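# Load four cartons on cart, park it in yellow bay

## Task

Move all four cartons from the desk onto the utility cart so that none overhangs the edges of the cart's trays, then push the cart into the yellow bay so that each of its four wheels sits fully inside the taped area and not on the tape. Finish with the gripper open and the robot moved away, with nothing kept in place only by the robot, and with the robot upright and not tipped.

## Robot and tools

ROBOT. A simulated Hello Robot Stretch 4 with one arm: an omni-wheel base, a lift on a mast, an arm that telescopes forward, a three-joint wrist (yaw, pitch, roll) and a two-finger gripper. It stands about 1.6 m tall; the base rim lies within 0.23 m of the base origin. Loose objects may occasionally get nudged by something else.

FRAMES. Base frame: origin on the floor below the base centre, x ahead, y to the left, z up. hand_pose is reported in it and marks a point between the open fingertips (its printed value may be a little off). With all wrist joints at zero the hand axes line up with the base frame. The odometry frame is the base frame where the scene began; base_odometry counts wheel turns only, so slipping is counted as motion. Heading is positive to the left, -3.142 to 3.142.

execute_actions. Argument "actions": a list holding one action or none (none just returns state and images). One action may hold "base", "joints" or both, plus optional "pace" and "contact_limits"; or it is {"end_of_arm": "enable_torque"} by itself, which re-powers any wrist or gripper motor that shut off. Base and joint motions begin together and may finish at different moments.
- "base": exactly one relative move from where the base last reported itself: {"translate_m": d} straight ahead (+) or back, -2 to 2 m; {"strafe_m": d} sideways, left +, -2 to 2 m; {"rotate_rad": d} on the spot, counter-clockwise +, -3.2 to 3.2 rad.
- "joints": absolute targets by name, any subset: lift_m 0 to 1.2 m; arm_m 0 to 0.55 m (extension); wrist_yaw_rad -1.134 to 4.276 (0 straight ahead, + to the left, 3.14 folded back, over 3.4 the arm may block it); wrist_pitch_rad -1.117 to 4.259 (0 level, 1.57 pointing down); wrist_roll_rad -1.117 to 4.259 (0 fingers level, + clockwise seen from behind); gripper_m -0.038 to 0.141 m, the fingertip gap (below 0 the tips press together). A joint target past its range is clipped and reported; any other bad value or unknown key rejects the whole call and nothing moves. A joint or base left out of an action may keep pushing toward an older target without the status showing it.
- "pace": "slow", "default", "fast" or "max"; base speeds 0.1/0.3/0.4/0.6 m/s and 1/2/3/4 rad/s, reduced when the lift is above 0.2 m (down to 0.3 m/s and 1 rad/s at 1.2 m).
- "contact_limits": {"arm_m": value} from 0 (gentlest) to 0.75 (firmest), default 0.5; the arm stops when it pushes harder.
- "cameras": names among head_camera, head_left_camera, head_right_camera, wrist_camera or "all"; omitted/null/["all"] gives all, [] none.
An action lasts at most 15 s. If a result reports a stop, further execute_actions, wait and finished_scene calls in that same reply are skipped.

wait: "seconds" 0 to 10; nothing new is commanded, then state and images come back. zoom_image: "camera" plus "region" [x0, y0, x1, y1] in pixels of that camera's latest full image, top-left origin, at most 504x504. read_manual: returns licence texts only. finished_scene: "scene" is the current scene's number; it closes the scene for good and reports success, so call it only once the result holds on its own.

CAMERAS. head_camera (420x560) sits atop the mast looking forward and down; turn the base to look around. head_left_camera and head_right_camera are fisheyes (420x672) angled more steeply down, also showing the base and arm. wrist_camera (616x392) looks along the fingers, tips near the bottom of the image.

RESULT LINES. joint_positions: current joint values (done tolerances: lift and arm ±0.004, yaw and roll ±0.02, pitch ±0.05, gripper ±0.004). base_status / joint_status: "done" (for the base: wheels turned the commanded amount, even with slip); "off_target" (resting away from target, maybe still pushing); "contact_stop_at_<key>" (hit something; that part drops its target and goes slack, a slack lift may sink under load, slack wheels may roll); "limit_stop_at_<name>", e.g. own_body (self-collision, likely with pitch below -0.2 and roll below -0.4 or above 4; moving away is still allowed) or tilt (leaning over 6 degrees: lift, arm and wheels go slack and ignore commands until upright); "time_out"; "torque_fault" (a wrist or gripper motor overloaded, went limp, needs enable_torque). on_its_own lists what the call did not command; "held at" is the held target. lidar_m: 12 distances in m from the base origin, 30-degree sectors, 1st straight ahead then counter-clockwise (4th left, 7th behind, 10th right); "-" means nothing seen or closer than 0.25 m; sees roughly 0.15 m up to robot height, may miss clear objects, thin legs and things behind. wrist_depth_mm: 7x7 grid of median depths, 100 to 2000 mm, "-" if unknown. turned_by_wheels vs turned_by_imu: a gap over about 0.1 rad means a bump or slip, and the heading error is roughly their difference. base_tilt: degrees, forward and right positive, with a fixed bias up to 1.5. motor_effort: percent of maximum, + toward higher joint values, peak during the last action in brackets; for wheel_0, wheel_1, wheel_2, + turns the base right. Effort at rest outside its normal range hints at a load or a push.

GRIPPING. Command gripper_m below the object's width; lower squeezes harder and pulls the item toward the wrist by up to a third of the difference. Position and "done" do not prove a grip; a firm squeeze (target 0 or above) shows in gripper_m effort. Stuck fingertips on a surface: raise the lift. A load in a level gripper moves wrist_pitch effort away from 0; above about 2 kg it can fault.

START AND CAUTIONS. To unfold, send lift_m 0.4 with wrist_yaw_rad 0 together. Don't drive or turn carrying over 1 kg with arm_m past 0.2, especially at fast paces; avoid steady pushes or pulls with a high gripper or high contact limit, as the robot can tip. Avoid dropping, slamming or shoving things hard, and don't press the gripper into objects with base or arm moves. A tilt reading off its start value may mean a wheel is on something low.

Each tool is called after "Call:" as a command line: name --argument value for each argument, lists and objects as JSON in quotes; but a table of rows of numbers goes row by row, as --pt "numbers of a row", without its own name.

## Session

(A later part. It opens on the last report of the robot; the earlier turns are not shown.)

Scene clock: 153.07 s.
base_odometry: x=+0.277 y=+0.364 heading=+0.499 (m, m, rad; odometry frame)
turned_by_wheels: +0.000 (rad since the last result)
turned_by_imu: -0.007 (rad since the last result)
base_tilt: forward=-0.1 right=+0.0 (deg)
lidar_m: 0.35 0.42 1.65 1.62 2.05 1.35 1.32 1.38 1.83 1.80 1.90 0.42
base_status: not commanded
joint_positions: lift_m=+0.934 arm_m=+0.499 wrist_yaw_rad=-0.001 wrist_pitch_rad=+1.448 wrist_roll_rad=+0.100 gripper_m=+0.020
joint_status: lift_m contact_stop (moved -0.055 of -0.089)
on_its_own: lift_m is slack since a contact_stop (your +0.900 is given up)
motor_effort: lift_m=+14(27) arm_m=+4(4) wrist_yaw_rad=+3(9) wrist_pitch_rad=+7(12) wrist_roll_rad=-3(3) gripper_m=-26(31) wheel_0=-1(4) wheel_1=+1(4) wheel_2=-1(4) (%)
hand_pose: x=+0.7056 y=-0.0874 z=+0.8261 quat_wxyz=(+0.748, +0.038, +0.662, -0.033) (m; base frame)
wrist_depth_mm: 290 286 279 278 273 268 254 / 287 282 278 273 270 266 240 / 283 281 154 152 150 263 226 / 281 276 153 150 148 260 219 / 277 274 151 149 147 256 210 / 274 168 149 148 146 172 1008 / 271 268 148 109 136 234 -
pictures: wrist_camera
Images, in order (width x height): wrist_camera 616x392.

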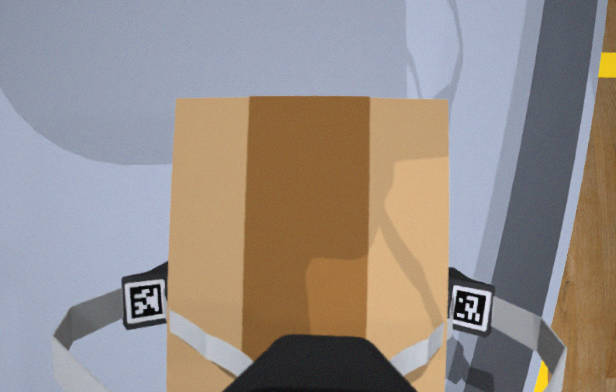

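Same height → floor. Release.

Call:
execute_actions --actions '[{"joints":{"gripper_m":0.14}}]' --cameras '[]'

Call:
execute_actions --actions '[{"joints":{"lift_m":1.2}}]' --cameras '[]'

Call:
execute_actions --actions '[{"joints":{"arm_m":0.0}}]'

Scene clock: 160.60 s.
base_odometry: x=+0.277 y=+0.364 heading=+0.499 (m, m, rad; odometry frame)
turned_by_wheels: +0.000 (rad since the last result)
turned_by_imu: +0.002 (rad since the last result)
base_tilt: forward=-0.5 right=+0.1 (deg)
lidar_m: 0.35 0.43 1.65 1.62 2.04 1.34 1.35 1.39 1.86 1.77 1.90 0.41
base_status: not commanded
joint_positions: lift_m=+0.957 arm_m=+0.499 wrist_yaw_rad=+0.000 wrist_pitch_rad=+1.447 wrist_roll_rad=+0.100 gripper_m=+0.140
joint_status: all done
on_its_own: lift_m is slack since a contact_stop (your +0.900 is given up)
motor_effort: lift_m=+15(17) arm_m=+3(4) wrist_yaw_rad=+1(7) wrist_pitch_rad=+8(8) wrist_roll_rad=-2(2) gripper_m=-1(24) wheel_0=+0(1) wheel_1=+1(1) wheel_2=-1(0) (%)
hand_pose: x=+0.7058 y=-0.0874 z=+0.8488 quat_wxyz=(+0.748, +0.038, +0.661, -0.033) (m; base frame)
wrist_depth_mm: 312 309 304 300 297 293 254 / 310 306 301 298 294 287 252 / 307 301 178 174 173 286 241 / 304 300 176 173 170 283 1025 / 300 296 174 171 169 259 1042 / 298 293 172 169 168 193 1025 / 296 290 171 109 166 252 1008
pictures: none
No camera images: the call's "cameras" was empty. Leave "cameras" out to get every camera's image.

Scene clock: 162.67 s.
base_odometry: x=+0.277 y=+0.364 heading=+0.499 (m, m, rad; odometry frame)
turned_by_wheels: +0.000 (rad since the last result)
turned_by_imu: +0.001 (rad since the last result)
base_tilt: forward=-0.1 right=+0.0 (deg)
lidar_m: 0.36 0.44 1.64 1.60 2.05 1.36 1.33 2.23 1.85 1.78 1.89 0.42
base_status: not commanded
joint_positions: lift_m=+1.198 arm_m=+0.499 wrist_yaw_rad=+0.000 wrist_pitch_rad=+1.450 wrist_roll_rad=+0.100 gripper_m=+0.140
joint_status: all done
joint sent to its limit — the command would take lift_m past its upper limit, so that joint was sent only as far as its limit.
motor_effort: lift_m=+22(24) arm_m=+3(3) wrist_yaw_rad=+1(1) wrist_pitch_rad=+0(11) wrist_roll_rad=-2(2) gripper_m=+0(4) wheel_0=+0(0) wheel_1=+1(1) wheel_2=+0(0) (%)
hand_pose: x=+0.7050 y=-0.0874 z=+1.0900 quat_wxyz=(+0.748, +0.037, +0.662, -0.033) (m; base frame)
wrist_depth_mm: 1397 549 549 535 535 1255 1308 / 1397 549 544 539 530 1308 1308 / 1366 544 539 535 521 1281 1281 / 1366 544 535 410 517 1255 1255 / 535 539 530 407 504 1281 1255 / 525 535 521 399 399 212 1255 / 500 535 521 109 1281 1255 1229
pictures: none
No camera images: the call's "cameras" was empty. Leave "cameras" out to get every camera's image.

Scene clock: 165.20 s.
base_odometry: x=+0.277 y=+0.364 heading=+0.499 (m, m, rad; odometry frame)
turned_by_wheels: +0.000 (rad since the last result)
turned_by_imu: +0.001 (rad since the last result)
base_tilt: forward=-0.1 right=+0.1 (deg)
lidar_m: 0.37 0.46 1.66 1.64 2.03 1.36 1.34 2.23 1.87 1.78 1.91 0.44
base_status: not commanded
joint_positions: lift_m=+1.198 arm_m=+0.001 wrist_yaw_rad=+0.000 wrist_pitch_rad=+1.450 wrist_roll_rad=+0.100 gripper_m=+0.140
joint_status: all done
motor_effort: lift_m=+22(22) arm_m=-4(4) wrist_yaw_rad=+2(1) wrist_pitch_rad=-1(1) wrist_roll_rad=-2(2) gripper_m=+0(1) wheel_0=+0(0) wheel_1=+1(1) wheel_2=+0(0) (%)
hand_pose: x=+0.2063 y=-0.0874 z=+1.0900 quat_wxyz=(+0.747, +0.038, +0.662, -0.033) (m; base frame)
wrist_depth_mm: 496 554 549 544 1336 1308 1281 / 1397 891 535 492 1336 1281 1281 / 1397 1366 1336 1182 1308 1281 1281 / 1397 1366 1336 1336 1308 1281 1281 / 1366 1366 1308 1098 1281 1255 1281 / 1366 1308 1078 1078 1078 211 1229 / 1366 1336 1281 109 1255 1229 1229
pictures: head_camera, head_left_camera, head_right_camera, wrist_camera
Images, in order (width x height): head_camera 420x560, head_left_camera 420x672, head_right_camera 420x672, wrist_camera 616x392.

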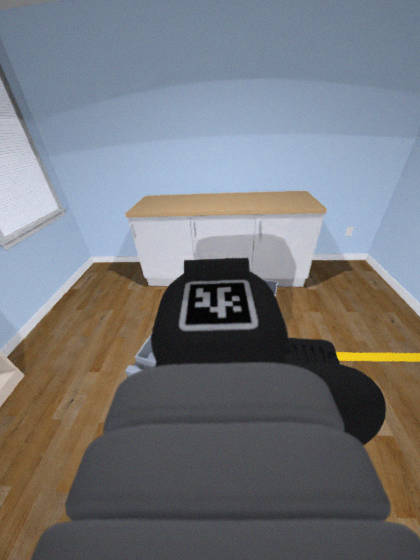

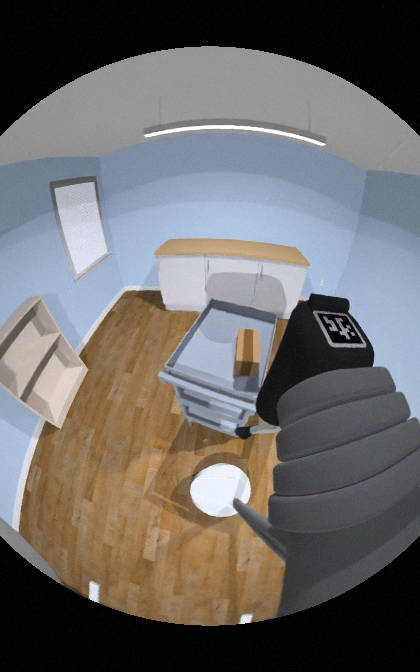

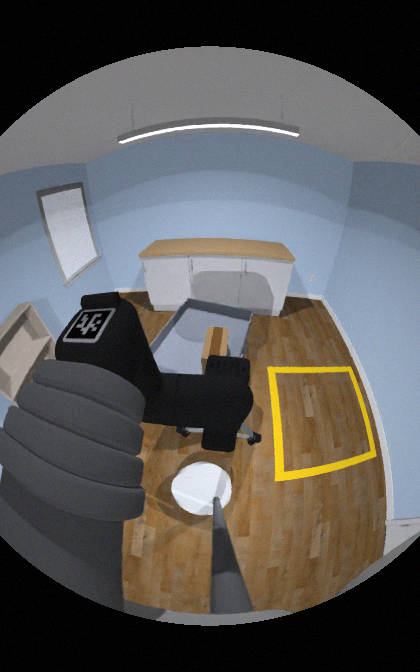

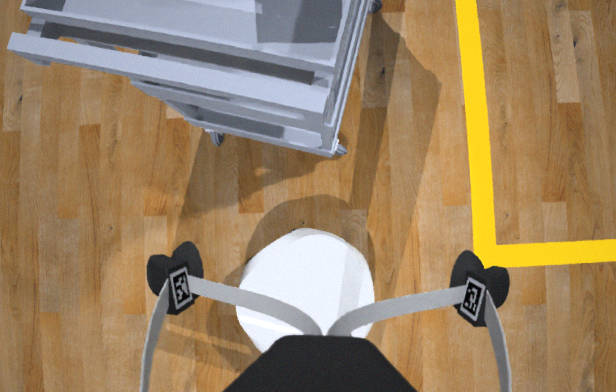

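Call:
execute_actions --actions '[{"base":{"rotate_rad":2.8},"joints":{"wrist_pitch_rad":0.6}}]'

Scene clock: 172.47 s.
base_odometry: x=+0.277 y=+0.364 heading=-2.985 (m, m, rad; odometry frame)
turned_by_wheels: +2.799 (rad since the last result)
turned_by_imu: +2.882 (rad since the last result)
base_tilt: forward=-0.1 right=+0.0 (deg)
lidar_m: 1.31 1.31 2.06 1.79 1.78 2.14 0.36 0.35 0.51 1.61 1.90 1.54
base_status: done
joint_positions: lift_m=+1.198 arm_m=+0.001 wrist_yaw_rad=+0.000 wrist_pitch_rad=+0.602 wrist_roll_rad=+0.100 gripper_m=+0.140
joint_status: all done
motor_effort: lift_m=+22(22) arm_m=-4(4) wrist_yaw_rad=+2(2) wrist_pitch_rad=-6(10) wrist_roll_rad=-2(2) gripper_m=+0(0) wheel_0=-2(6) wheel_1=-4(7) wheel_2=-5(9) (%)
hand_pose: x=+0.4095 y=-0.0874 z=+1.2130 quat_wxyz=(+0.954, +0.048, +0.296, -0.015) (m; base frame)
wrist_depth_mm: 1576 1618 1661 1336 1336 - 1921 / 1336 1205 1229 1281 - - - / 1182 1921 - - - - - / 1983 - - - - - - / - 1983 1921 1863 1808 1756 1756 / 1756 1661 1618 1576 1499 211 1499 / 1576 1537 1499 109 1430 1397 1336
pictures: head_camera, head_left_camera, head_right_camera, wrist_camera
Images, in order (width x height): head_camera 420x560, head_left_camera 420x672, head_right_camera 420x672, wrist_camera 616x392.

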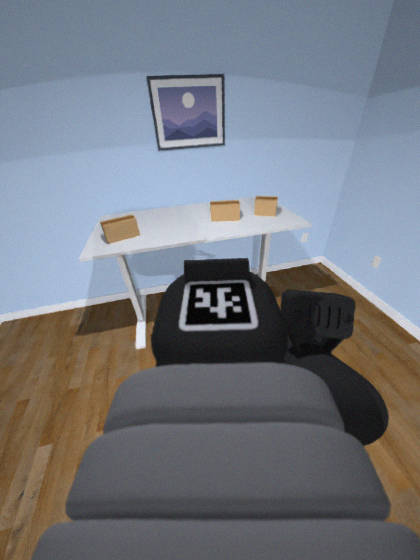

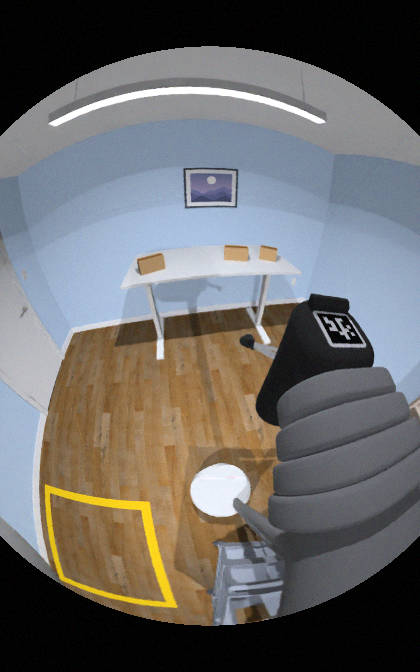

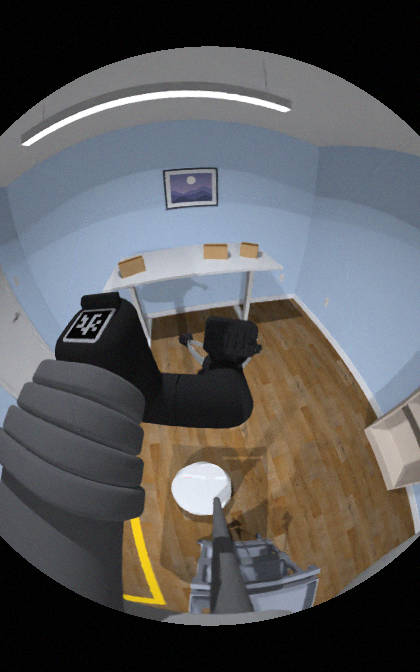

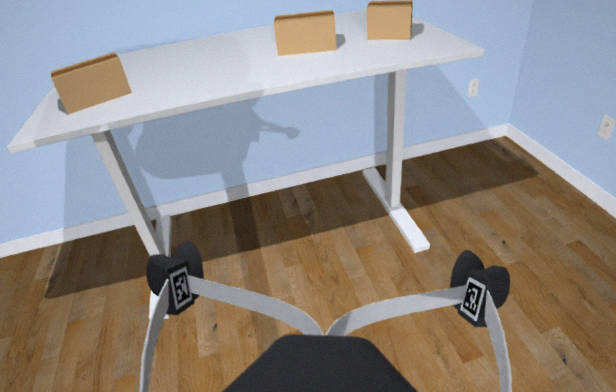

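Call:
execute_actions --actions '[{"base":{"rotate_rad":0.25}}]' --cameras '[]'

Call:
execute_actions --actions '[{"base":{"translate_m":0.8}}]' --cameras '["head_camera","wrist_camera"]'

Scene clock: 177.53 s.
base_odometry: x=+0.277 y=+0.364 heading=-2.735 (m, m, rad; odometry frame)
turned_by_wheels: +0.249 (rad since the last result)
turned_by_imu: +0.258 (rad since the last result)
base_tilt: forward=-0.2 right=+0.0 (deg)
lidar_m: 1.32 1.38 1.87 1.78 1.87 2.07 0.35 0.43 1.69 1.61 2.01 1.37
base_status: done
joint_positions: lift_m=+1.198 arm_m=+0.001 wrist_yaw_rad=+0.000 wrist_pitch_rad=+0.602 wrist_roll_rad=+0.100 gripper_m=+0.140
joint_status: not commanded
motor_effort: lift_m=+22(22) arm_m=-4(5) wrist_yaw_rad=+1(2) wrist_pitch_rad=-6(5) wrist_roll_rad=-2(2) gripper_m=-2(1) wheel_0=-3(5) wheel_1=-2(6) wheel_2=-4(8) (%)
hand_pose: x=+0.4095 y=-0.0874 z=+1.2130 quat_wxyz=(+0.954, +0.048, +0.296, -0.015) (m; base frame)
wrist_depth_mm: 1708 1756 1661 1499 1308 1255 1255 / 1863 1808 1255 1281 1205 1499 1921 / - - - - - - - / - - - - - - - / - - 1921 1921 1863 1708 1708 / 1756 1661 1576 1618 1499 211 1499 / 1576 1499 1499 109 1430 1366 1336
pictures: none
No camera images: the call's "cameras" was empty. Leave "cameras" out to get every camera's image.

Scene clock: 181.67 s.
base_odometry: x=-0.457 y=+0.048 heading=-2.735 (m, m, rad; odometry frame)
turned_by_wheels: +0.000 (rad since the last result)
turned_by_imu: +0.000 (rad since the last result)
base_tilt: forward=-0.1 right=+0.0 (deg)
lidar_m: 0.50 0.55 1.85 1.75 1.85 2.59 1.16 2.29 1.88 1.90 0.75 0.51
base_status: done
joint_positions: lift_m=+1.198 arm_m=+0.001 wrist_yaw_rad=+0.000 wrist_pitch_rad=+0.602 wrist_roll_rad=+0.100 gripper_m=+0.140
joint_status: not commanded
motor_effort: lift_m=+22(22) arm_m=-5(4) wrist_yaw_rad=+2(1) wrist_pitch_rad=-5(6) wrist_roll_rad=-2(2) gripper_m=-1(1) wheel_0=+2(8) wheel_1=+2(3) wheel_2=-1(13) (%)
hand_pose: x=+0.4094 y=-0.0874 z=+1.2130 quat_wxyz=(+0.954, +0.048, +0.296, -0.015) (m; base frame)
wrist_depth_mm: 991 976 991 991 1008 991 1008 / 1042 1078 1060 1078 1025 1025 991 / 1160 960 904 878 831 707 597 / 603 591 732 707 683 654 634 / 615 615 615 603 580 554 544 / 554 530 500 512 484 211 492 / 517 512 1229 109 1366 1366 1281
pictures: head_camera, wrist_camera
Images, in order (width x height): head_camera 420x560, wrist_camera 616x392.

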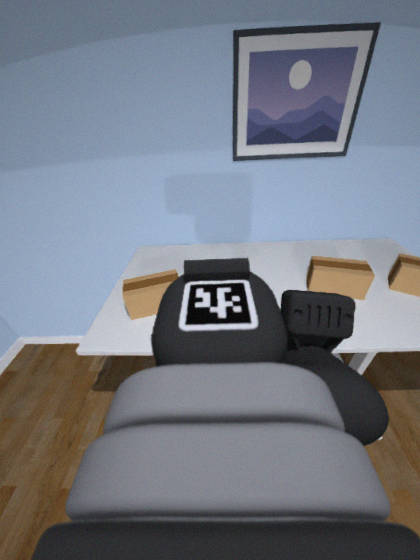

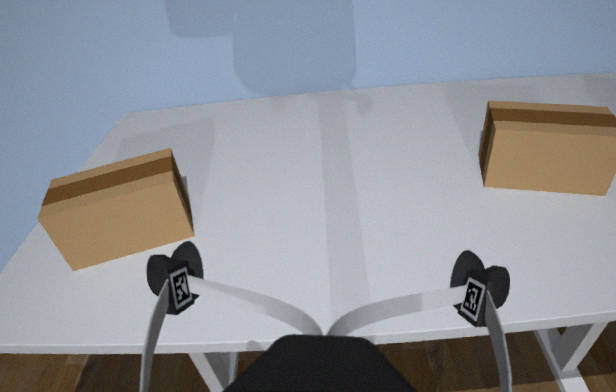

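Call:
execute_actions --actions '[{"base":{"strafe_m":0.3},"joints":{"wrist_pitch_rad":1.4,"wrist_roll_rad":1.3,"arm_m":0.15}}]' --cameras '["wrist_camera"]'

Scene clock: 188.53 s.
base_odometry: x=-0.339 y=-0.228 heading=-2.735 (m, m, rad; odometry frame)
turned_by_wheels: +0.000 (rad since the last result)
turned_by_imu: +0.002 (rad since the last result)
base_tilt: forward=-0.2 right=+0.2 (deg)
lidar_m: 0.50 0.54 1.54 1.46 1.55 2.13 1.22 1.30 2.14 2.24 0.74 0.52
base_status: done
joint_positions: lift_m=+1.198 arm_m=+0.149 wrist_yaw_rad=+0.000 wrist_pitch_rad=+1.400 wrist_roll_rad=+1.300 gripper_m=+0.140
joint_status: all done
motor_effort: lift_m=+22(22) arm_m=+4(4) wrist_yaw_rad=+2(2) wrist_pitch_rad=+1(5) wrist_roll_rad=+0(2) gripper_m=+0(1) wheel_0=-3(11) wheel_1=+1(10) wheel_2=+0(1) (%)
hand_pose: x=+0.3691 y=-0.0874 z=+1.0921 quat_wxyz=(+0.609, +0.463, +0.513, -0.390) (m; base frame)
wrist_depth_mm: 436 413 394 1366 1255 1205 1182 / 427 413 397 1336 1255 1255 1160 / 421 410 415 1336 1281 1255 1182 / 418 413 1336 1336 1281 1229 1182 / 427 415 1366 1308 1281 991 1008 / 436 415 1397 1308 1255 211 1182 / 436 418 1397 108 1255 1229 1205
pictures: wrist_camera
Images, in order (width x height): wrist_camera 616x392.

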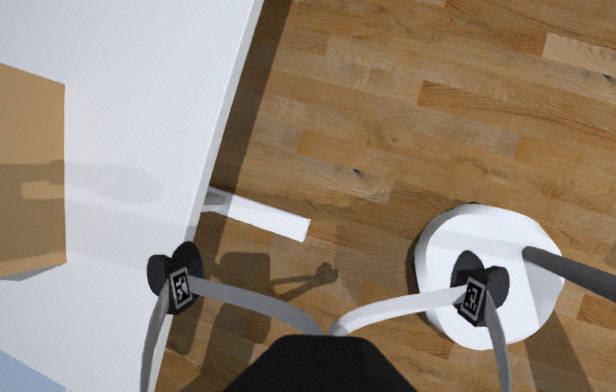

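Call:
execute_actions --actions '[{"joints":{"arm_m":0.40}}]' --cameras '["wrist_camera"]'

Scene clock: 195.20 s.
base_odometry: x=-0.339 y=-0.228 heading=-2.735 (m, m, rad; odometry frame)
turned_by_wheels: +0.000 (rad since the last result)
turned_by_imu: +0.002 (rad since the last result)
base_tilt: forward=-0.1 right=+0.1 (deg)
lidar_m: 0.50 0.55 1.55 1.45 1.55 2.17 1.24 1.29 2.11 2.21 0.74 0.53
base_status: not commanded
joint_positions: lift_m=+1.198 arm_m=+0.399 wrist_yaw_rad=+0.000 wrist_pitch_rad=+1.400 wrist_roll_rad=+1.300 gripper_m=+0.140
joint_status: all done
motor_effort: lift_m=+22(22) arm_m=+5(4) wrist_yaw_rad=+1(1) wrist_pitch_rad=+0(1) wrist_roll_rad=+0(1) gripper_m=-1(2) wheel_0=-3(3) wheel_1=+2(2) wheel_2=+0(0) (%)
hand_pose: x=+0.6191 y=-0.0874 z=+1.0921 quat_wxyz=(+0.609, +0.463, +0.513, -0.390) (m; base frame)
wrist_depth_mm: 433 413 389 373 355 343 1160 / 433 413 389 373 357 347 1182 / 433 279 301 375 357 1205 1160 / 433 279 300 373 357 1229 1182 / 433 279 298 375 357 1205 991 / 436 279 272 368 357 211 976 / 433 279 289 109 1229 1205 991
pictures: wrist_camera
Images, in order (width x height): wrist_camera 616x392.

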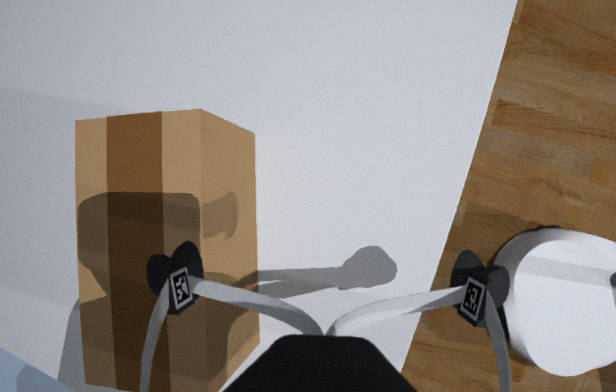

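Call:
execute_actions --actions '[{"joints":{"arm_m":0.53}}]' --cameras '["wrist_camera"]'

Scene clock: 200.87 s.
base_odometry: x=-0.339 y=-0.228 heading=-2.735 (m, m, rad; odometry frame)
turned_by_wheels: +0.000 (rad since the last result)
turned_by_imu: +0.001 (rad since the last result)
base_tilt: forward=-0.2 right=-0.1 (deg)
lidar_m: 0.51 0.50 1.54 1.46 1.55 2.15 1.23 1.28 2.16 2.23 0.76 0.53
base_status: not commanded
joint_positions: lift_m=+1.198 arm_m=+0.529 wrist_yaw_rad=+0.000 wrist_pitch_rad=+1.400 wrist_roll_rad=+1.300 gripper_m=+0.140
joint_status: all done
motor_effort: lift_m=+22(22) arm_m=+5(6) wrist_yaw_rad=+1(1) wrist_pitch_rad=+0(1) wrist_roll_rad=+0(0) gripper_m=+0(0) wheel_0=-3(3) wheel_1=+1(1) wheel_2=+0(0) (%)
hand_pose: x=+0.7490 y=-0.0874 z=+1.0921 quat_wxyz=(+0.609, +0.463, +0.513, -0.390) (m; base frame)
wrist_depth_mm: 433 410 392 375 357 340 329 / 433 407 392 375 357 340 330 / 433 415 392 370 355 343 330 / 433 413 266 254 355 343 329 / 433 413 264 254 353 342 330 / 433 413 263 250 246 211 330 / 436 413 394 109 353 342 334
pictures: wrist_camera
Images, in order (width x height): wrist_camera 616x392.

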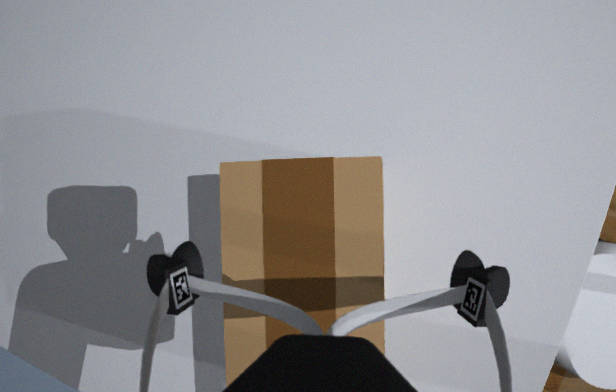

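Call:
execute_actions --actions '[{"joints":{"lift_m":1.10},"pace":"slow"}]' --cameras '["wrist_camera"]'

Scene clock: 208.27 s.
base_odometry: x=-0.339 y=-0.228 heading=-2.735 (m, m, rad; odometry frame)
turned_by_wheels: +0.000 (rad since the last result)
turned_by_imu: +0.002 (rad since the last result)
base_tilt: forward=-0.1 right=-0.1 (deg)
lidar_m: 0.50 0.53 1.55 1.45 1.55 2.17 1.21 1.24 2.15 2.22 0.74 0.54
base_status: not commanded
joint_positions: lift_m=+1.106 arm_m=+0.529 wrist_yaw_rad=+0.002 wrist_pitch_rad=+1.388 wrist_roll_rad=+1.300 gripper_m=+0.140
joint_status: lift_m contact_stop (moved -0.092 of -0.098)
on_its_own: lift_m is slack since a contact_stop (your +1.100 is given up); wrist_pitch_rad is at rest, and its effort (+35) is outside its rest range (-23 to +23)
motor_effort: lift_m=+12(20) arm_m=+4(4) wrist_yaw_rad=-4(4) wrist_pitch_rad=+35(37) wrist_roll_rad=-1(0) gripper_m=-2(1) wheel_0=-2(2) wheel_1=+1(1) wheel_2=+0(0) (%)
hand_pose: x=+0.7529 y=-0.0873 z=+1.0005 quat_wxyz=(+0.612, +0.465, +0.510, -0.387) (m; base frame)
wrist_depth_mm: 345 324 307 290 276 262 252 / 343 324 307 289 276 262 253 / 342 325 301 286 271 262 253 / 342 324 178 168 162 263 253 / 342 322 178 168 164 260 253 / 342 320 176 167 162 202 252 / 343 322 178 108 268 262 252
pictures: wrist_camera
Images, in order (width x height): wrist_camera 616x392.

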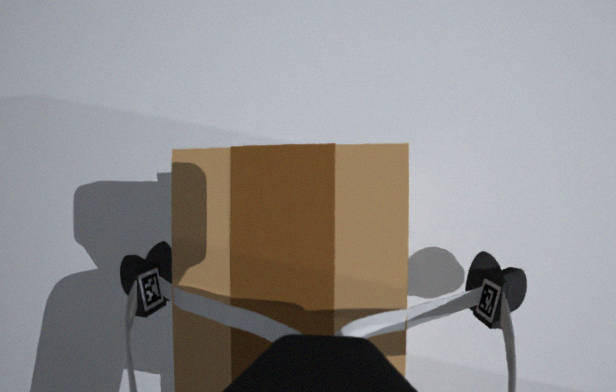

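Call:
execute_actions --actions '[{"joints":{"lift_m":1.112,"gripper_m":0.02}}]' --cameras '["wrist_camera"]'

Scene clock: 216.13 s.
base_odometry: x=-0.339 y=-0.228 heading=-2.735 (m, m, rad; odometry frame)
turned_by_wheels: +0.000 (rad since the last result)
turned_by_imu: +0.002 (rad since the last result)
base_tilt: forward=-0.1 right=+0.2 (deg)
lidar_m: 0.50 0.56 1.53 1.46 1.58 2.15 1.20 1.26 2.13 2.22 0.74 0.50
base_status: not commanded
joint_positions: lift_m=+1.112 arm_m=+0.530 wrist_yaw_rad=+0.000 wrist_pitch_rad=+1.401 wrist_roll_rad=+1.300 gripper_m=+0.021
joint_status: all done
motor_effort: lift_m=+17(19) arm_m=+3(3) wrist_yaw_rad=+1(4) wrist_pitch_rad=-2(31) wrist_roll_rad=-2(2) gripper_m=-31(31) wheel_0=-2(2) wheel_1=+1(1) wheel_2=+0(0) (%)
hand_pose: x=+0.7492 y=-0.0874 z=+1.0059 quat_wxyz=(+0.609, +0.463, +0.513, -0.390) (m; base frame)
wrist_depth_mm: 327 312 296 283 271 259 250 / 329 312 296 283 271 259 253 / 327 312 294 281 268 260 252 / 329 312 162 154 148 260 252 / 329 314 163 155 148 259 253 / 329 175 162 155 148 171 251 / 330 315 163 109 146 260 -
pictures: wrist_camera
Images, in order (width x height): wrist_camera 616x392.

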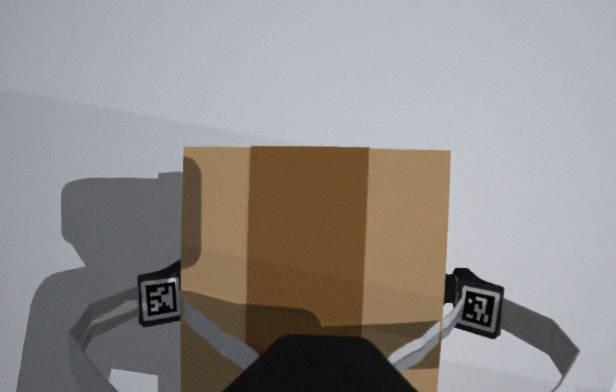

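Call:
execute_actions --actions '[{"joints":{"lift_m":1.198},"pace":"slow"}]' --cameras '[]'

Call:
execute_actions --actions '[{"joints":{"arm_m":0.1,"wrist_roll_rad":0.1,"wrist_pitch_rad":1.45},"base":{"translate_m":-0.75}}]' --cameras '[]'

Scene clock: 223.30 s.
base_odometry: x=-0.339 y=-0.228 heading=-2.735 (m, m, rad; odometry frame)
turned_by_wheels: +0.000 (rad since the last result)
turned_by_imu: +0.001 (rad since the last result)
base_tilt: forward=-0.2 right=+0.0 (deg)
lidar_m: 0.49 0.54 1.52 1.46 1.54 2.15 1.27 1.28 2.15 2.22 0.74 0.55
base_status: not commanded
joint_positions: lift_m=+1.197 arm_m=+0.530 wrist_yaw_rad=+0.000 wrist_pitch_rad=+1.401 wrist_roll_rad=+1.300 gripper_m=+0.021
joint_status: all done
motor_effort: lift_m=+25(26) arm_m=+2(3) wrist_yaw_rad=+1(1) wrist_pitch_rad=-2(3) wrist_roll_rad=-2(2) gripper_m=-31(34) wheel_0=-3(2) wheel_1=+1(1) wheel_2=+0(0) (%)
hand_pose: x=+0.7492 y=-0.0874 z=+1.0913 quat_wxyz=(+0.609, +0.463, +0.513, -0.390) (m; base frame)
wrist_depth_mm: 427 407 389 368 355 338 327 / 427 410 387 370 353 338 327 / 430 407 384 368 349 340 329 / 427 407 162 154 148 340 329 / 433 407 162 155 149 338 327 / 430 175 162 155 148 170 329 / 433 413 163 109 146 340 -
pictures: none
No camera images: the call's "cameras" was empty. Leave "cameras" out to get every camera's image.

Scene clock: 227.27 s.
base_odometry: x=+0.350 y=+0.069 heading=-2.736 (m, m, rad; odometry frame)
turned_by_wheels: +0.000 (rad since the last result)
turned_by_imu: +0.003 (rad since the last result)
base_tilt: forward=-0.1 right=+0.1 (deg)
lidar_m: 1.24 2.12 1.54 1.49 1.53 2.11 0.62 0.47 0.69 1.91 1.80 1.33
base_status: done
joint_positions: lift_m=+1.197 arm_m=+0.101 wrist_yaw_rad=+0.000 wrist_pitch_rad=+1.450 wrist_roll_rad=+0.100 gripper_m=+0.021
joint_status: all done
motor_effort: lift_m=+24(25) arm_m=-4(6) wrist_yaw_rad=+2(0) wrist_pitch_rad=+0(9) wrist_roll_rad=-2(7) gripper_m=-31(31) wheel_0=-2(9) wheel_1=-1(11) wheel_2=-1(12) (%)
hand_pose: x=+0.3064 y=-0.0874 z=+1.0893 quat_wxyz=(+0.748, +0.038, +0.662, -0.033) (m; base frame)
wrist_depth_mm: 1397 1430 1397 1366 1336 1336 1308 / 1397 1366 1366 1336 1308 1308 1281 / 1366 1366 1336 1336 1308 1281 1281 / 1366 1366 162 154 148 1281 1255 / 1366 1336 162 154 148 1255 1255 / 1366 176 161 154 149 172 1229 / 1366 1336 163 109 146 1229 1229
pictures: none
No camera images: the call's "cameras" was empty. Leave "cameras" out to get every camera's image.


Call:
execute_actions --actions '[{"base":{"rotate_rad":3.05}}]'

Scene clock: 238.53 s.
base_odometry: x=+0.350 y=+0.069 heading=+0.314 (m, m, rad; odometry frame)
turned_by_wheels: +3.049 (rad since the last result)
turned_by_imu: +3.139 (rad since the last result)
base_tilt: forward=-0.2 right=-0.1 (deg)
lidar_m: 0.70 0.45 0.66 1.93 2.28 1.36 1.31 2.11 1.59 1.48 1.51 2.06
base_status: done
joint_positions: lift_m=+1.197 arm_m=+0.101 wrist_yaw_rad=+0.000 wrist_pitch_rad=+1.450 wrist_roll_rad=+0.100 gripper_m=+0.021
joint_status: not commanded
motor_effort: lift_m=+24(24) arm_m=-4(4) wrist_yaw_rad=+2(2) wrist_pitch_rad=+1(1) wrist_roll_rad=-2(2) gripper_m=-32(31) wheel_0=-2(6) wheel_1=-3(11) wheel_2=-5(9) (%)
hand_pose: x=+0.3065 y=-0.0874 z=+1.0893 quat_wxyz=(+0.748, +0.038, +0.662, -0.033) (m; base frame)
wrist_depth_mm: 508 569 1160 1336 1336 1336 1308 / 559 891 1205 1366 1336 1308 1255 / 554 820 891 1336 1308 1281 1281 / 1397 1366 162 154 148 1255 1255 / 1366 1366 162 154 148 1281 1255 / 1336 175 161 155 149 172 1229 / 1336 1308 163 108 146 1255 1255
pictures: head_camera, head_left_camera, head_right_camera, wrist_camera
Images, in order (width x height): head_camera 420x560, head_left_camera 420x672, head_right_camera 420x672, wrist_camera 616x392.

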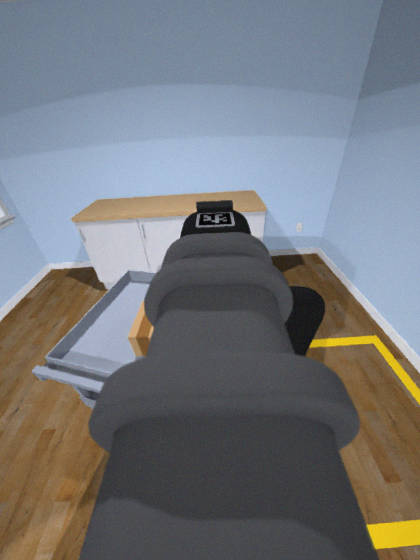

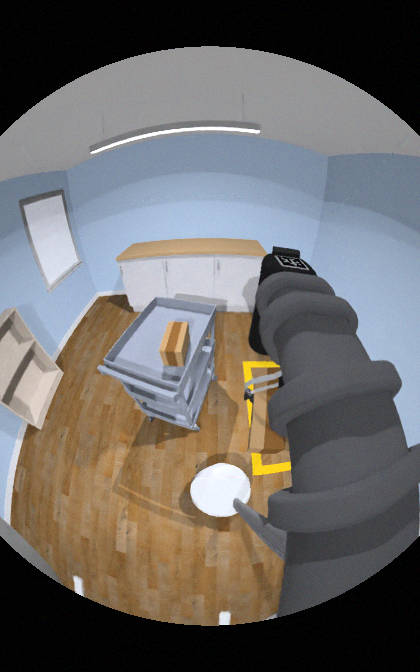

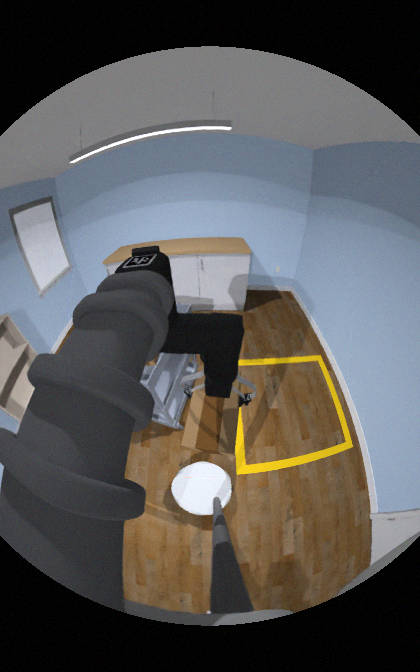

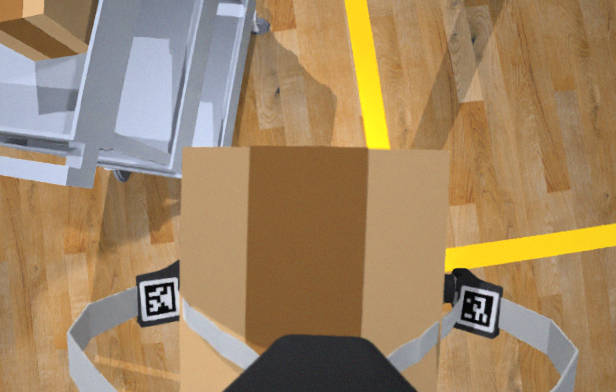

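Call:
execute_actions --actions '[{"base":{"strafe_m":0.42},"joints":{"arm_m":0.45}}]' --cameras '["head_left_camera","wrist_camera"]'

Scene clock: 245.50 s.
base_odometry: x=+0.221 y=+0.468 heading=+0.314 (m, m, rad; odometry frame)
turned_by_wheels: +0.000 (rad since the last result)
turned_by_imu: +0.002 (rad since the last result)
base_tilt: forward=-0.2 right=+0.0 (deg)
lidar_m: 0.42 0.48 1.55 1.49 1.86 1.36 1.32 1.35 2.04 1.92 1.94 0.41
base_status: done
joint_positions: lift_m=+1.197 arm_m=+0.449 wrist_yaw_rad=+0.000 wrist_pitch_rad=+1.450 wrist_roll_rad=+0.100 gripper_m=+0.021
joint_status: all done
motor_effort: lift_m=+24(24) arm_m=+4(6) wrist_yaw_rad=+1(1) wrist_pitch_rad=+1(2) wrist_roll_rad=-2(2) gripper_m=-32(33) wheel_0=+1(11) wheel_1=+1(10) wheel_2=+0(4) (%)
hand_pose: x=+0.6549 y=-0.0874 z=+1.0893 quat_wxyz=(+0.748, +0.037, +0.662, -0.033) (m; base frame)
wrist_depth_mm: 1397 554 544 535 525 1308 1281 / 1430 544 544 535 521 1281 1281 / 1366 539 535 410 402 1281 1308 / 1366 535 162 154 148 1281 1255 / 1336 535 162 155 149 1255 1255 / 1336 175 161 155 148 172 1229 / 1308 473 163 109 146 1255 -
pictures: head_left_camera, wrist_camera
Images, in order (width x height): head_left_camera 420x672, wrist_camera 616x392.

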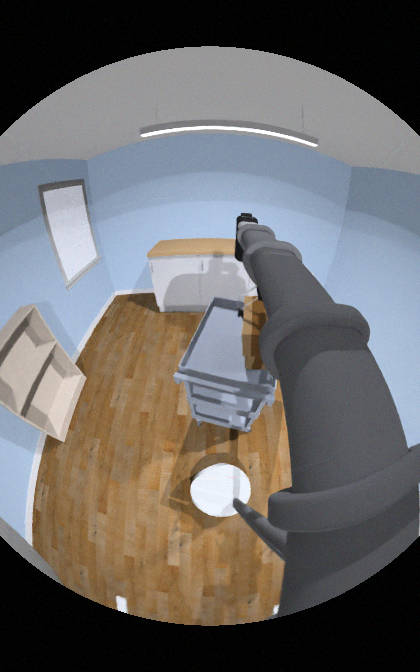

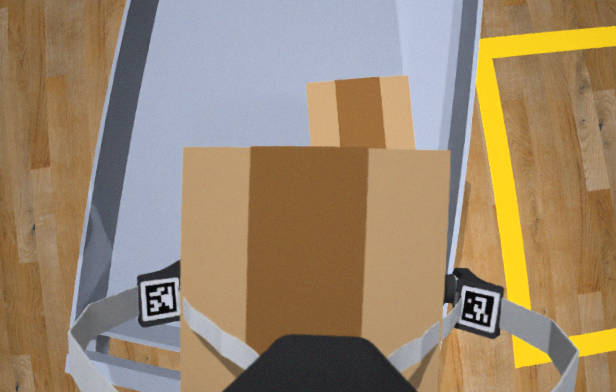

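Call:
execute_actions --actions '[{"base":{"strafe_m":0.15},"joints":{"arm_m":0.5}}]' --cameras '["wrist_camera"]'

Scene clock: 254.20 s.
base_odometry: x=+0.174 y=+0.611 heading=+0.314 (m, m, rad; odometry frame)
turned_by_wheels: +0.000 (rad since the last result)
turned_by_imu: +0.001 (rad since the last result)
base_tilt: forward=-0.1 right=+0.1 (deg)
lidar_m: 0.44 2.07 1.43 1.33 1.72 1.36 1.29 1.35 2.16 2.07 2.14 0.46
base_status: done
joint_positions: lift_m=+1.197 arm_m=+0.499 wrist_yaw_rad=+0.000 wrist_pitch_rad=+1.450 wrist_roll_rad=+0.100 gripper_m=+0.021
joint_status: all done
motor_effort: lift_m=+24(24) arm_m=+4(5) wrist_yaw_rad=+1(1) wrist_pitch_rad=+0(2) wrist_roll_rad=-2(2) gripper_m=-31(32) wheel_0=+0(10) wheel_1=+2(11) wheel_2=+0(1) (%)
hand_pose: x=+0.7049 y=-0.0874 z=+1.0893 quat_wxyz=(+0.748, +0.037, +0.662, -0.033) (m; base frame)
wrist_depth_mm: 1397 1397 1366 535 530 521 512 / 1397 1366 1397 535 521 517 512 / 1366 1366 535 525 521 397 436 / 1366 1336 162 154 148 394 392 / 1366 1366 162 154 148 392 392 / 1366 175 162 155 148 171 430 / 1308 1336 163 108 146 500 459
pictures: wrist_camera
Images, in order (width x height): wrist_camera 616x392.

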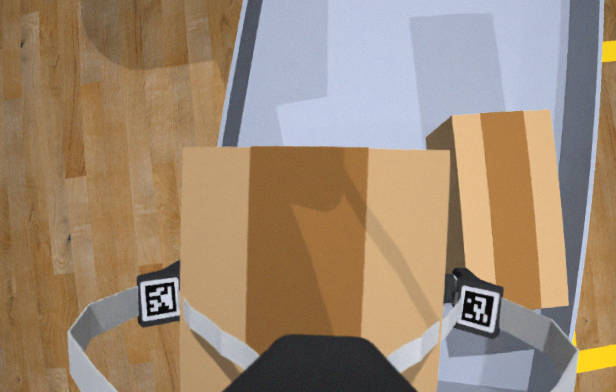

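Call:
execute_actions --actions '[{"joints":{"lift_m":0.9,"wrist_roll_rad":0.2},"pace":"slow"}]' --cameras '["wrist_camera"]'

Scene clock: 261.33 s.
base_odometry: x=+0.174 y=+0.611 heading=+0.314 (m, m, rad; odometry frame)
turned_by_wheels: +0.000 (rad since the last result)
turned_by_imu: -0.006 (rad since the last result)
base_tilt: forward=-0.2 right=+0.2 (deg)
lidar_m: 0.44 2.06 1.40 1.36 1.70 1.34 1.31 1.32 2.18 2.08 2.15 0.44
base_status: not commanded
joint_positions: lift_m=+0.936 arm_m=+0.499 wrist_yaw_rad=+0.000 wrist_pitch_rad=+1.446 wrist_roll_rad=+0.201 gripper_m=+0.020
joint_status: lift_m contact_stop (moved -0.261 of -0.297); the others done
on_its_own: lift_m is slack since a contact_stop (your +0.900 is given up)
motor_effort: lift_m=+16(23) arm_m=+3(4) wrist_yaw_rad=+2(8) wrist_pitch_rad=+12(15) wrist_roll_rad=-3(4) gripper_m=-25(32) wheel_0=-4(4) wheel_1=+2(2) wheel_2=+1(5) (%)
hand_pose: x=+0.7063 y=-0.0874 z=+0.8279 quat_wxyz=(+0.746, +0.075, +0.658, -0.066) (m; base frame)
wrist_depth_mm: 1182 281 282 278 273 270 - / 1138 283 282 277 272 260 192 / 231 281 157 154 267 264 198 / 235 278 155 152 150 262 206 / 223 276 153 150 148 259 215 / 213 169 151 149 147 175 216 / 169 271 150 108 144 255 -
pictures: wrist_camera
Images, in order (width x height): wrist_camera 616x392.

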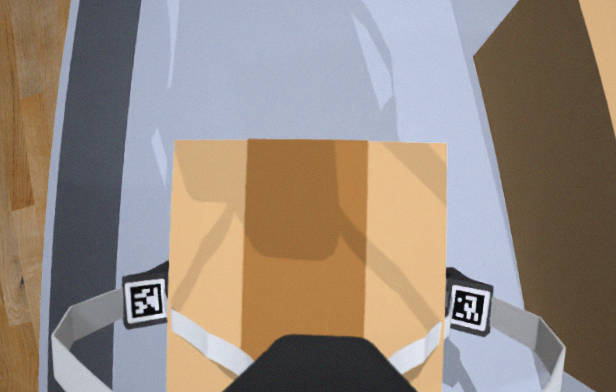

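Call:
execute_actions --actions '[{"joints":{"gripper_m":0.125}}]' --cameras '[]'

Call:
execute_actions --actions '[{"joints":{"lift_m":1.198}}]' --cameras '[]'

Call:
execute_actions --actions '[{"joints":{"arm_m":0.0,"gripper_m":0.14}}]' --cameras '["head_left_camera"]'

Scene clock: 267.47 s.
base_odometry: x=+0.174 y=+0.611 heading=+0.314 (m, m, rad; odometry frame)
turned_by_wheels: +0.000 (rad since the last result)
turned_by_imu: +0.002 (rad since the last result)
base_tilt: forward=-0.1 right=+0.0 (deg)
lidar_m: 0.44 2.07 1.42 1.35 1.69 1.33 1.34 1.36 2.15 2.05 2.13 0.46
base_status: not commanded
joint_positions: lift_m=+0.956 arm_m=+0.499 wrist_yaw_rad=+0.000 wrist_pitch_rad=+1.449 wrist_roll_rad=+0.200 gripper_m=+0.125
joint_status: all done
on_its_own: lift_m is slack since a contact_stop (your +0.900 is given up)
motor_effort: lift_m=+15(17) arm_m=+3(3) wrist_yaw_rad=+2(6) wrist_pitch_rad=+4(13) wrist_roll_rad=-2(3) gripper_m=-4(25) wheel_0=+1(4) wheel_1=+2(2) wheel_2=+1(1) (%)
hand_pose: x=+0.7055 y=-0.0874 z=+0.8482 quat_wxyz=(+0.745, +0.075, +0.659, -0.066) (m; base frame)
wrist_depth_mm: 1182 279 304 300 294 290 - / 1160 286 301 296 293 263 194 / 1138 290 298 294 289 282 198 / 1118 296 175 172 170 282 208 / 1138 279 175 171 169 278 217 / 1118 265 172 169 167 208 226 / 1098 290 171 109 165 274 259
pictures: none
No camera images: the call's "cameras" was empty. Leave "cameras" out to get every camera's image.

Scene clock: 269.53 s.
base_odometry: x=+0.174 y=+0.611 heading=+0.314 (m, m, rad; odometry frame)
turned_by_wheels: +0.000 (rad since the last result)
turned_by_imu: +0.001 (rad since the last result)
base_tilt: forward=-0.1 right=+0.1 (deg)
lidar_m: 0.44 2.04 1.41 1.37 1.72 1.34 1.34 1.35 2.17 2.06 2.13 0.44
base_status: not commanded
joint_positions: lift_m=+1.198 arm_m=+0.499 wrist_yaw_rad=+0.000 wrist_pitch_rad=+1.450 wrist_roll_rad=+0.200 gripper_m=+0.125
joint_status: all done
motor_effort: lift_m=+22(24) arm_m=+3(3) wrist_yaw_rad=+1(1) wrist_pitch_rad=+0(10) wrist_roll_rad=-2(2) gripper_m=-4(5) wheel_0=+1(2) wheel_1=+2(2) wheel_2=+0(1) (%)
hand_pose: x=+0.7051 y=-0.0874 z=+1.0894 quat_wxyz=(+0.745, +0.075, +0.660, -0.066) (m; base frame)
wrist_depth_mm: 1397 1397 549 535 525 521 504 / 1430 1430 544 535 521 517 504 / 1397 1397 539 530 525 399 473 / 1397 1308 530 413 517 397 442 / 1366 1366 530 404 517 392 389 / 1366 1366 492 399 399 389 480 / 1366 1366 496 109 504 500 466
pictures: none
No camera images: the call's "cameras" was empty. Leave "cameras" out to get every camera's image.

Scene clock: 272.07 s.
base_odometry: x=+0.174 y=+0.611 heading=+0.314 (m, m, rad; odometry frame)
turned_by_wheels: +0.000 (rad since the last result)
turned_by_imu: +0.001 (rad since the last result)
base_tilt: forward=-0.2 right=+0.0 (deg)
lidar_m: 0.45 2.08 1.42 1.37 1.71 1.33 1.32 1.35 2.16 2.06 2.15 0.45
base_status: not commanded
joint_positions: lift_m=+1.198 arm_m=+0.001 wrist_yaw_rad=+0.000 wrist_pitch_rad=+1.450 wrist_roll_rad=+0.200 gripper_m=+0.140
joint_status: all done
motor_effort: lift_m=+22(22) arm_m=-5(6) wrist_yaw_rad=+2(1) wrist_pitch_rad=-1(1) wrist_roll_rad=-2(2) gripper_m=-1(0) wheel_0=+1(1) wheel_1=+2(2) wheel_2=+0(0) (%)
hand_pose: x=+0.2063 y=-0.0874 z=+1.0894 quat_wxyz=(+0.745, +0.075, +0.660, -0.066) (m; base frame)
wrist_depth_mm: 1430 1397 508 508 488 891 1281 / 1397 1397 1205 866 854 1281 1281 / 1366 1397 1366 1308 1308 1255 1255 / 1397 1366 1336 1308 1281 1255 1255 / 1366 1336 1336 1098 1281 1255 1255 / 1366 1366 1308 1078 1078 211 1229 / 1366 1336 1308 109 1255 1229 1229
pictures: head_left_camera
Images, in order (width x height): head_left_camera 420x672.

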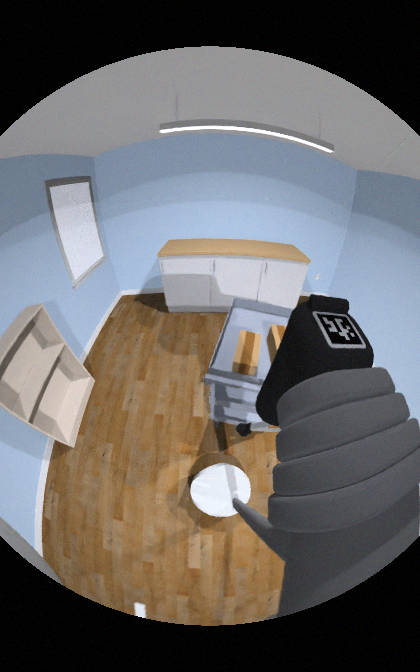

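Call:
execute_actions --actions '[{"base":{"rotate_rad":3.05},"joints":{"wrist_pitch_rad":0.6,"wrist_roll_rad":1.4}}]' --cameras '[]'

Call:
execute_actions --actions '[{"base":{"translate_m":0.7}}]' --cameras '["head_camera","wrist_camera"]'

Scene clock: 282.87 s.
base_odometry: x=+0.174 y=+0.611 heading=-2.920 (m, m, rad; odometry frame)
turned_by_wheels: +3.049 (rad since the last result)
turned_by_imu: +3.139 (rad since the last result)
base_tilt: forward=-0.1 right=-0.1 (deg)
lidar_m: 1.26 1.33 2.20 2.07 2.10 0.47 0.42 0.53 1.43 1.36 1.69 1.38
base_status: done
joint_positions: lift_m=+1.198 arm_m=+0.001 wrist_yaw_rad=+0.000 wrist_pitch_rad=+0.602 wrist_roll_rad=+1.400 gripper_m=+0.140
joint_status: all done
motor_effort: lift_m=+22(22) arm_m=-4(4) wrist_yaw_rad=+1(2) wrist_pitch_rad=-6(7) wrist_roll_rad=+1(3) gripper_m=+0(0) wheel_0=-5(7) wheel_1=-4(6) wheel_2=-3(9) (%)
hand_pose: x=+0.4095 y=-0.0874 z=+1.2125 quat_wxyz=(+0.731, +0.615, +0.227, -0.191) (m; base frame)
wrist_depth_mm: 1537 1708 1808 - 1921 1537 1281 / 1537 1661 1281 - 1921 1499 1229 / 1576 1661 1366 - 1808 1499 1229 / 1537 1661 1336 - 1756 1430 1205 / 1576 1661 1983 - 1808 1366 1182 / 1576 1618 1160 - 1661 218 1160 / 1537 1661 1921 109 1576 1366 1160
pictures: none
No camera images: the call's "cameras" was empty. Leave "cameras" out to get every camera's image.

Scene clock: 286.70 s.
base_odometry: x=-0.509 y=+0.457 heading=-2.920 (m, m, rad; odometry frame)
turned_by_wheels: +0.000 (rad since the last result)
turned_by_imu: +0.000 (rad since the last result)
base_tilt: forward=-0.2 right=+0.1 (deg)
lidar_m: 0.58 0.62 0.76 2.12 2.18 2.81 1.13 2.06 1.53 1.59 1.61 0.63
base_status: done
joint_positions: lift_m=+1.198 arm_m=+0.001 wrist_yaw_rad=+0.000 wrist_pitch_rad=+0.602 wrist_roll_rad=+1.400 gripper_m=+0.140
joint_status: not commanded
motor_effort: lift_m=+22(22) arm_m=-4(5) wrist_yaw_rad=+1(1) wrist_pitch_rad=-6(6) wrist_roll_rad=-1(0) gripper_m=-1(1) wheel_0=+2(6) wheel_1=+2(10) wheel_2=-1(14) (%)
hand_pose: x=+0.4094 y=-0.0874 z=+1.2125 quat_wxyz=(+0.731, +0.615, +0.227, -0.191) (m; base frame)
wrist_depth_mm: 946 1060 1160 699 609 1499 1281 / 960 1060 1118 732 609 1464 1229 / 976 1060 1118 741 603 1430 1205 / 976 1078 1138 707 603 1430 1182 / 960 1078 741 707 591 1366 1160 / 991 1060 891 634 564 218 1160 / 976 1098 991 109 1576 1336 1160
pictures: head_camera, wrist_camera
Images, in order (width x height): head_camera 420x560, wrist_camera 616x392.

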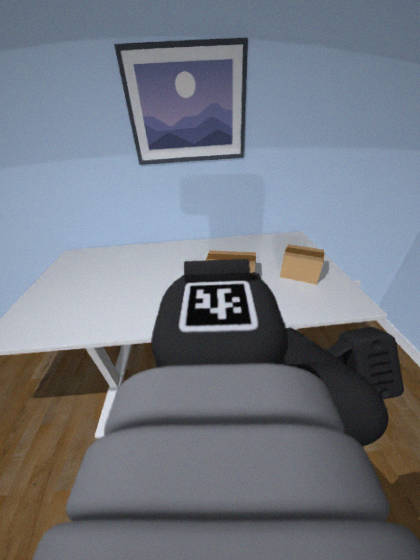

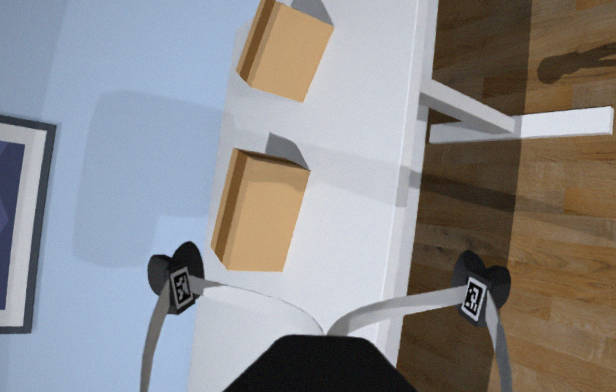

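Call:
execute_actions --actions '[{"base":{"translate_m":0.2},"joints":{"wrist_pitch_rad":1.4,"arm_m":0.35}}]' --cameras '["wrist_camera"]'

Scene clock: 292.53 s.
base_odometry: x=-0.704 y=+0.413 heading=-2.920 (m, m, rad; odometry frame)
turned_by_wheels: +0.000 (rad since the last result)
turned_by_imu: +0.002 (rad since the last result)
base_tilt: forward=-0.2 right=+0.1 (deg)
lidar_m: 0.38 0.36 0.53 2.13 2.19 2.81 1.31 2.05 1.60 1.55 0.62 0.41
base_status: done
joint_positions: lift_m=+1.198 arm_m=+0.349 wrist_yaw_rad=+0.000 wrist_pitch_rad=+1.400 wrist_roll_rad=+1.400 gripper_m=+0.140
joint_status: all done
motor_effort: lift_m=+22(22) arm_m=+5(4) wrist_yaw_rad=+1(2) wrist_pitch_rad=+0(3) wrist_roll_rad=+0(1) gripper_m=-2(0) wheel_0=+4(8) wheel_1=+3(7) wheel_2=-2(13) (%)
hand_pose: x=+0.5691 y=-0.0874 z=+1.0916 quat_wxyz=(+0.585, +0.493, +0.493, -0.415) (m; base frame)
wrist_depth_mm: 430 407 387 368 353 336 1160 / 433 407 389 370 355 338 1160 / 433 277 287 373 355 342 1182 / 436 278 272 373 355 342 1138 / 436 279 304 375 359 342 976 / 296 281 303 373 355 212 1008 / 439 282 389 109 353 347 1182
pictures: wrist_camera
Images, in order (width x height): wrist_camera 616x392.

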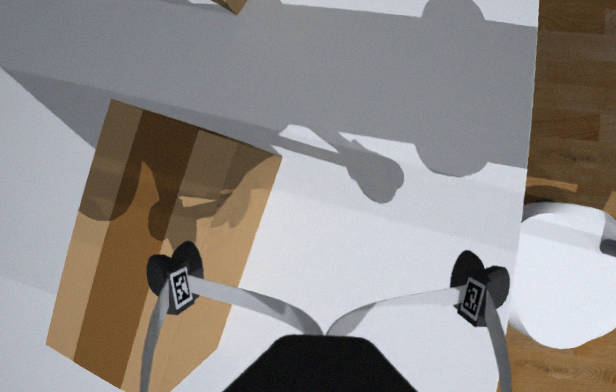

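Call:
execute_actions --actions '[{"joints":{"arm_m":0.48,"wrist_roll_rad":1.65}}]' --cameras '["wrist_camera"]'

Scene clock: 297.13 s.
base_odometry: x=-0.704 y=+0.413 heading=-2.920 (m, m, rad; odometry frame)
turned_by_wheels: +0.000 (rad since the last result)
turned_by_imu: +0.001 (rad since the last result)
base_tilt: forward=-0.2 right=-0.1 (deg)
lidar_m: 0.36 0.39 0.53 2.14 2.20 2.83 1.34 2.04 1.64 1.57 0.65 0.42
base_status: not commanded
joint_positions: lift_m=+1.198 arm_m=+0.479 wrist_yaw_rad=+0.000 wrist_pitch_rad=+1.400 wrist_roll_rad=+1.650 gripper_m=+0.140
joint_status: all done
motor_effort: lift_m=+22(22) arm_m=+5(6) wrist_yaw_rad=+1(1) wrist_pitch_rad=-1(1) wrist_roll_rad=+0(1) gripper_m=+0(1) wheel_0=+4(4) wheel_1=+3(3) wheel_2=-2(2) (%)
hand_pose: x=+0.6990 y=-0.0874 z=+1.0916 quat_wxyz=(+0.519, +0.562, +0.437, -0.473) (m; base frame)
wrist_depth_mm: 421 402 379 359 345 330 320 / 421 404 384 364 347 334 320 / 427 402 387 362 349 336 325 / 433 410 392 250 245 340 327 / 436 415 264 253 351 340 327 / 442 418 264 252 246 212 330 / 445 424 402 109 359 347 336
pictures: wrist_camera
Images, in order (width x height): wrist_camera 616x392.

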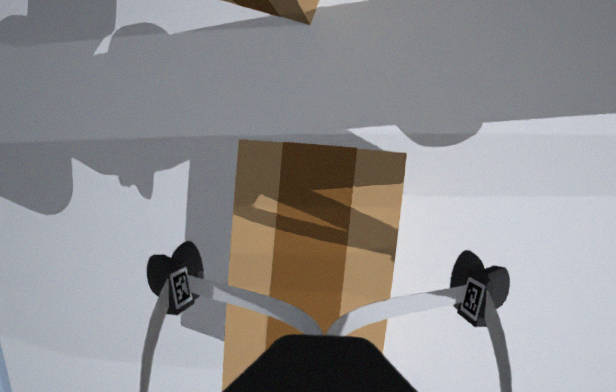

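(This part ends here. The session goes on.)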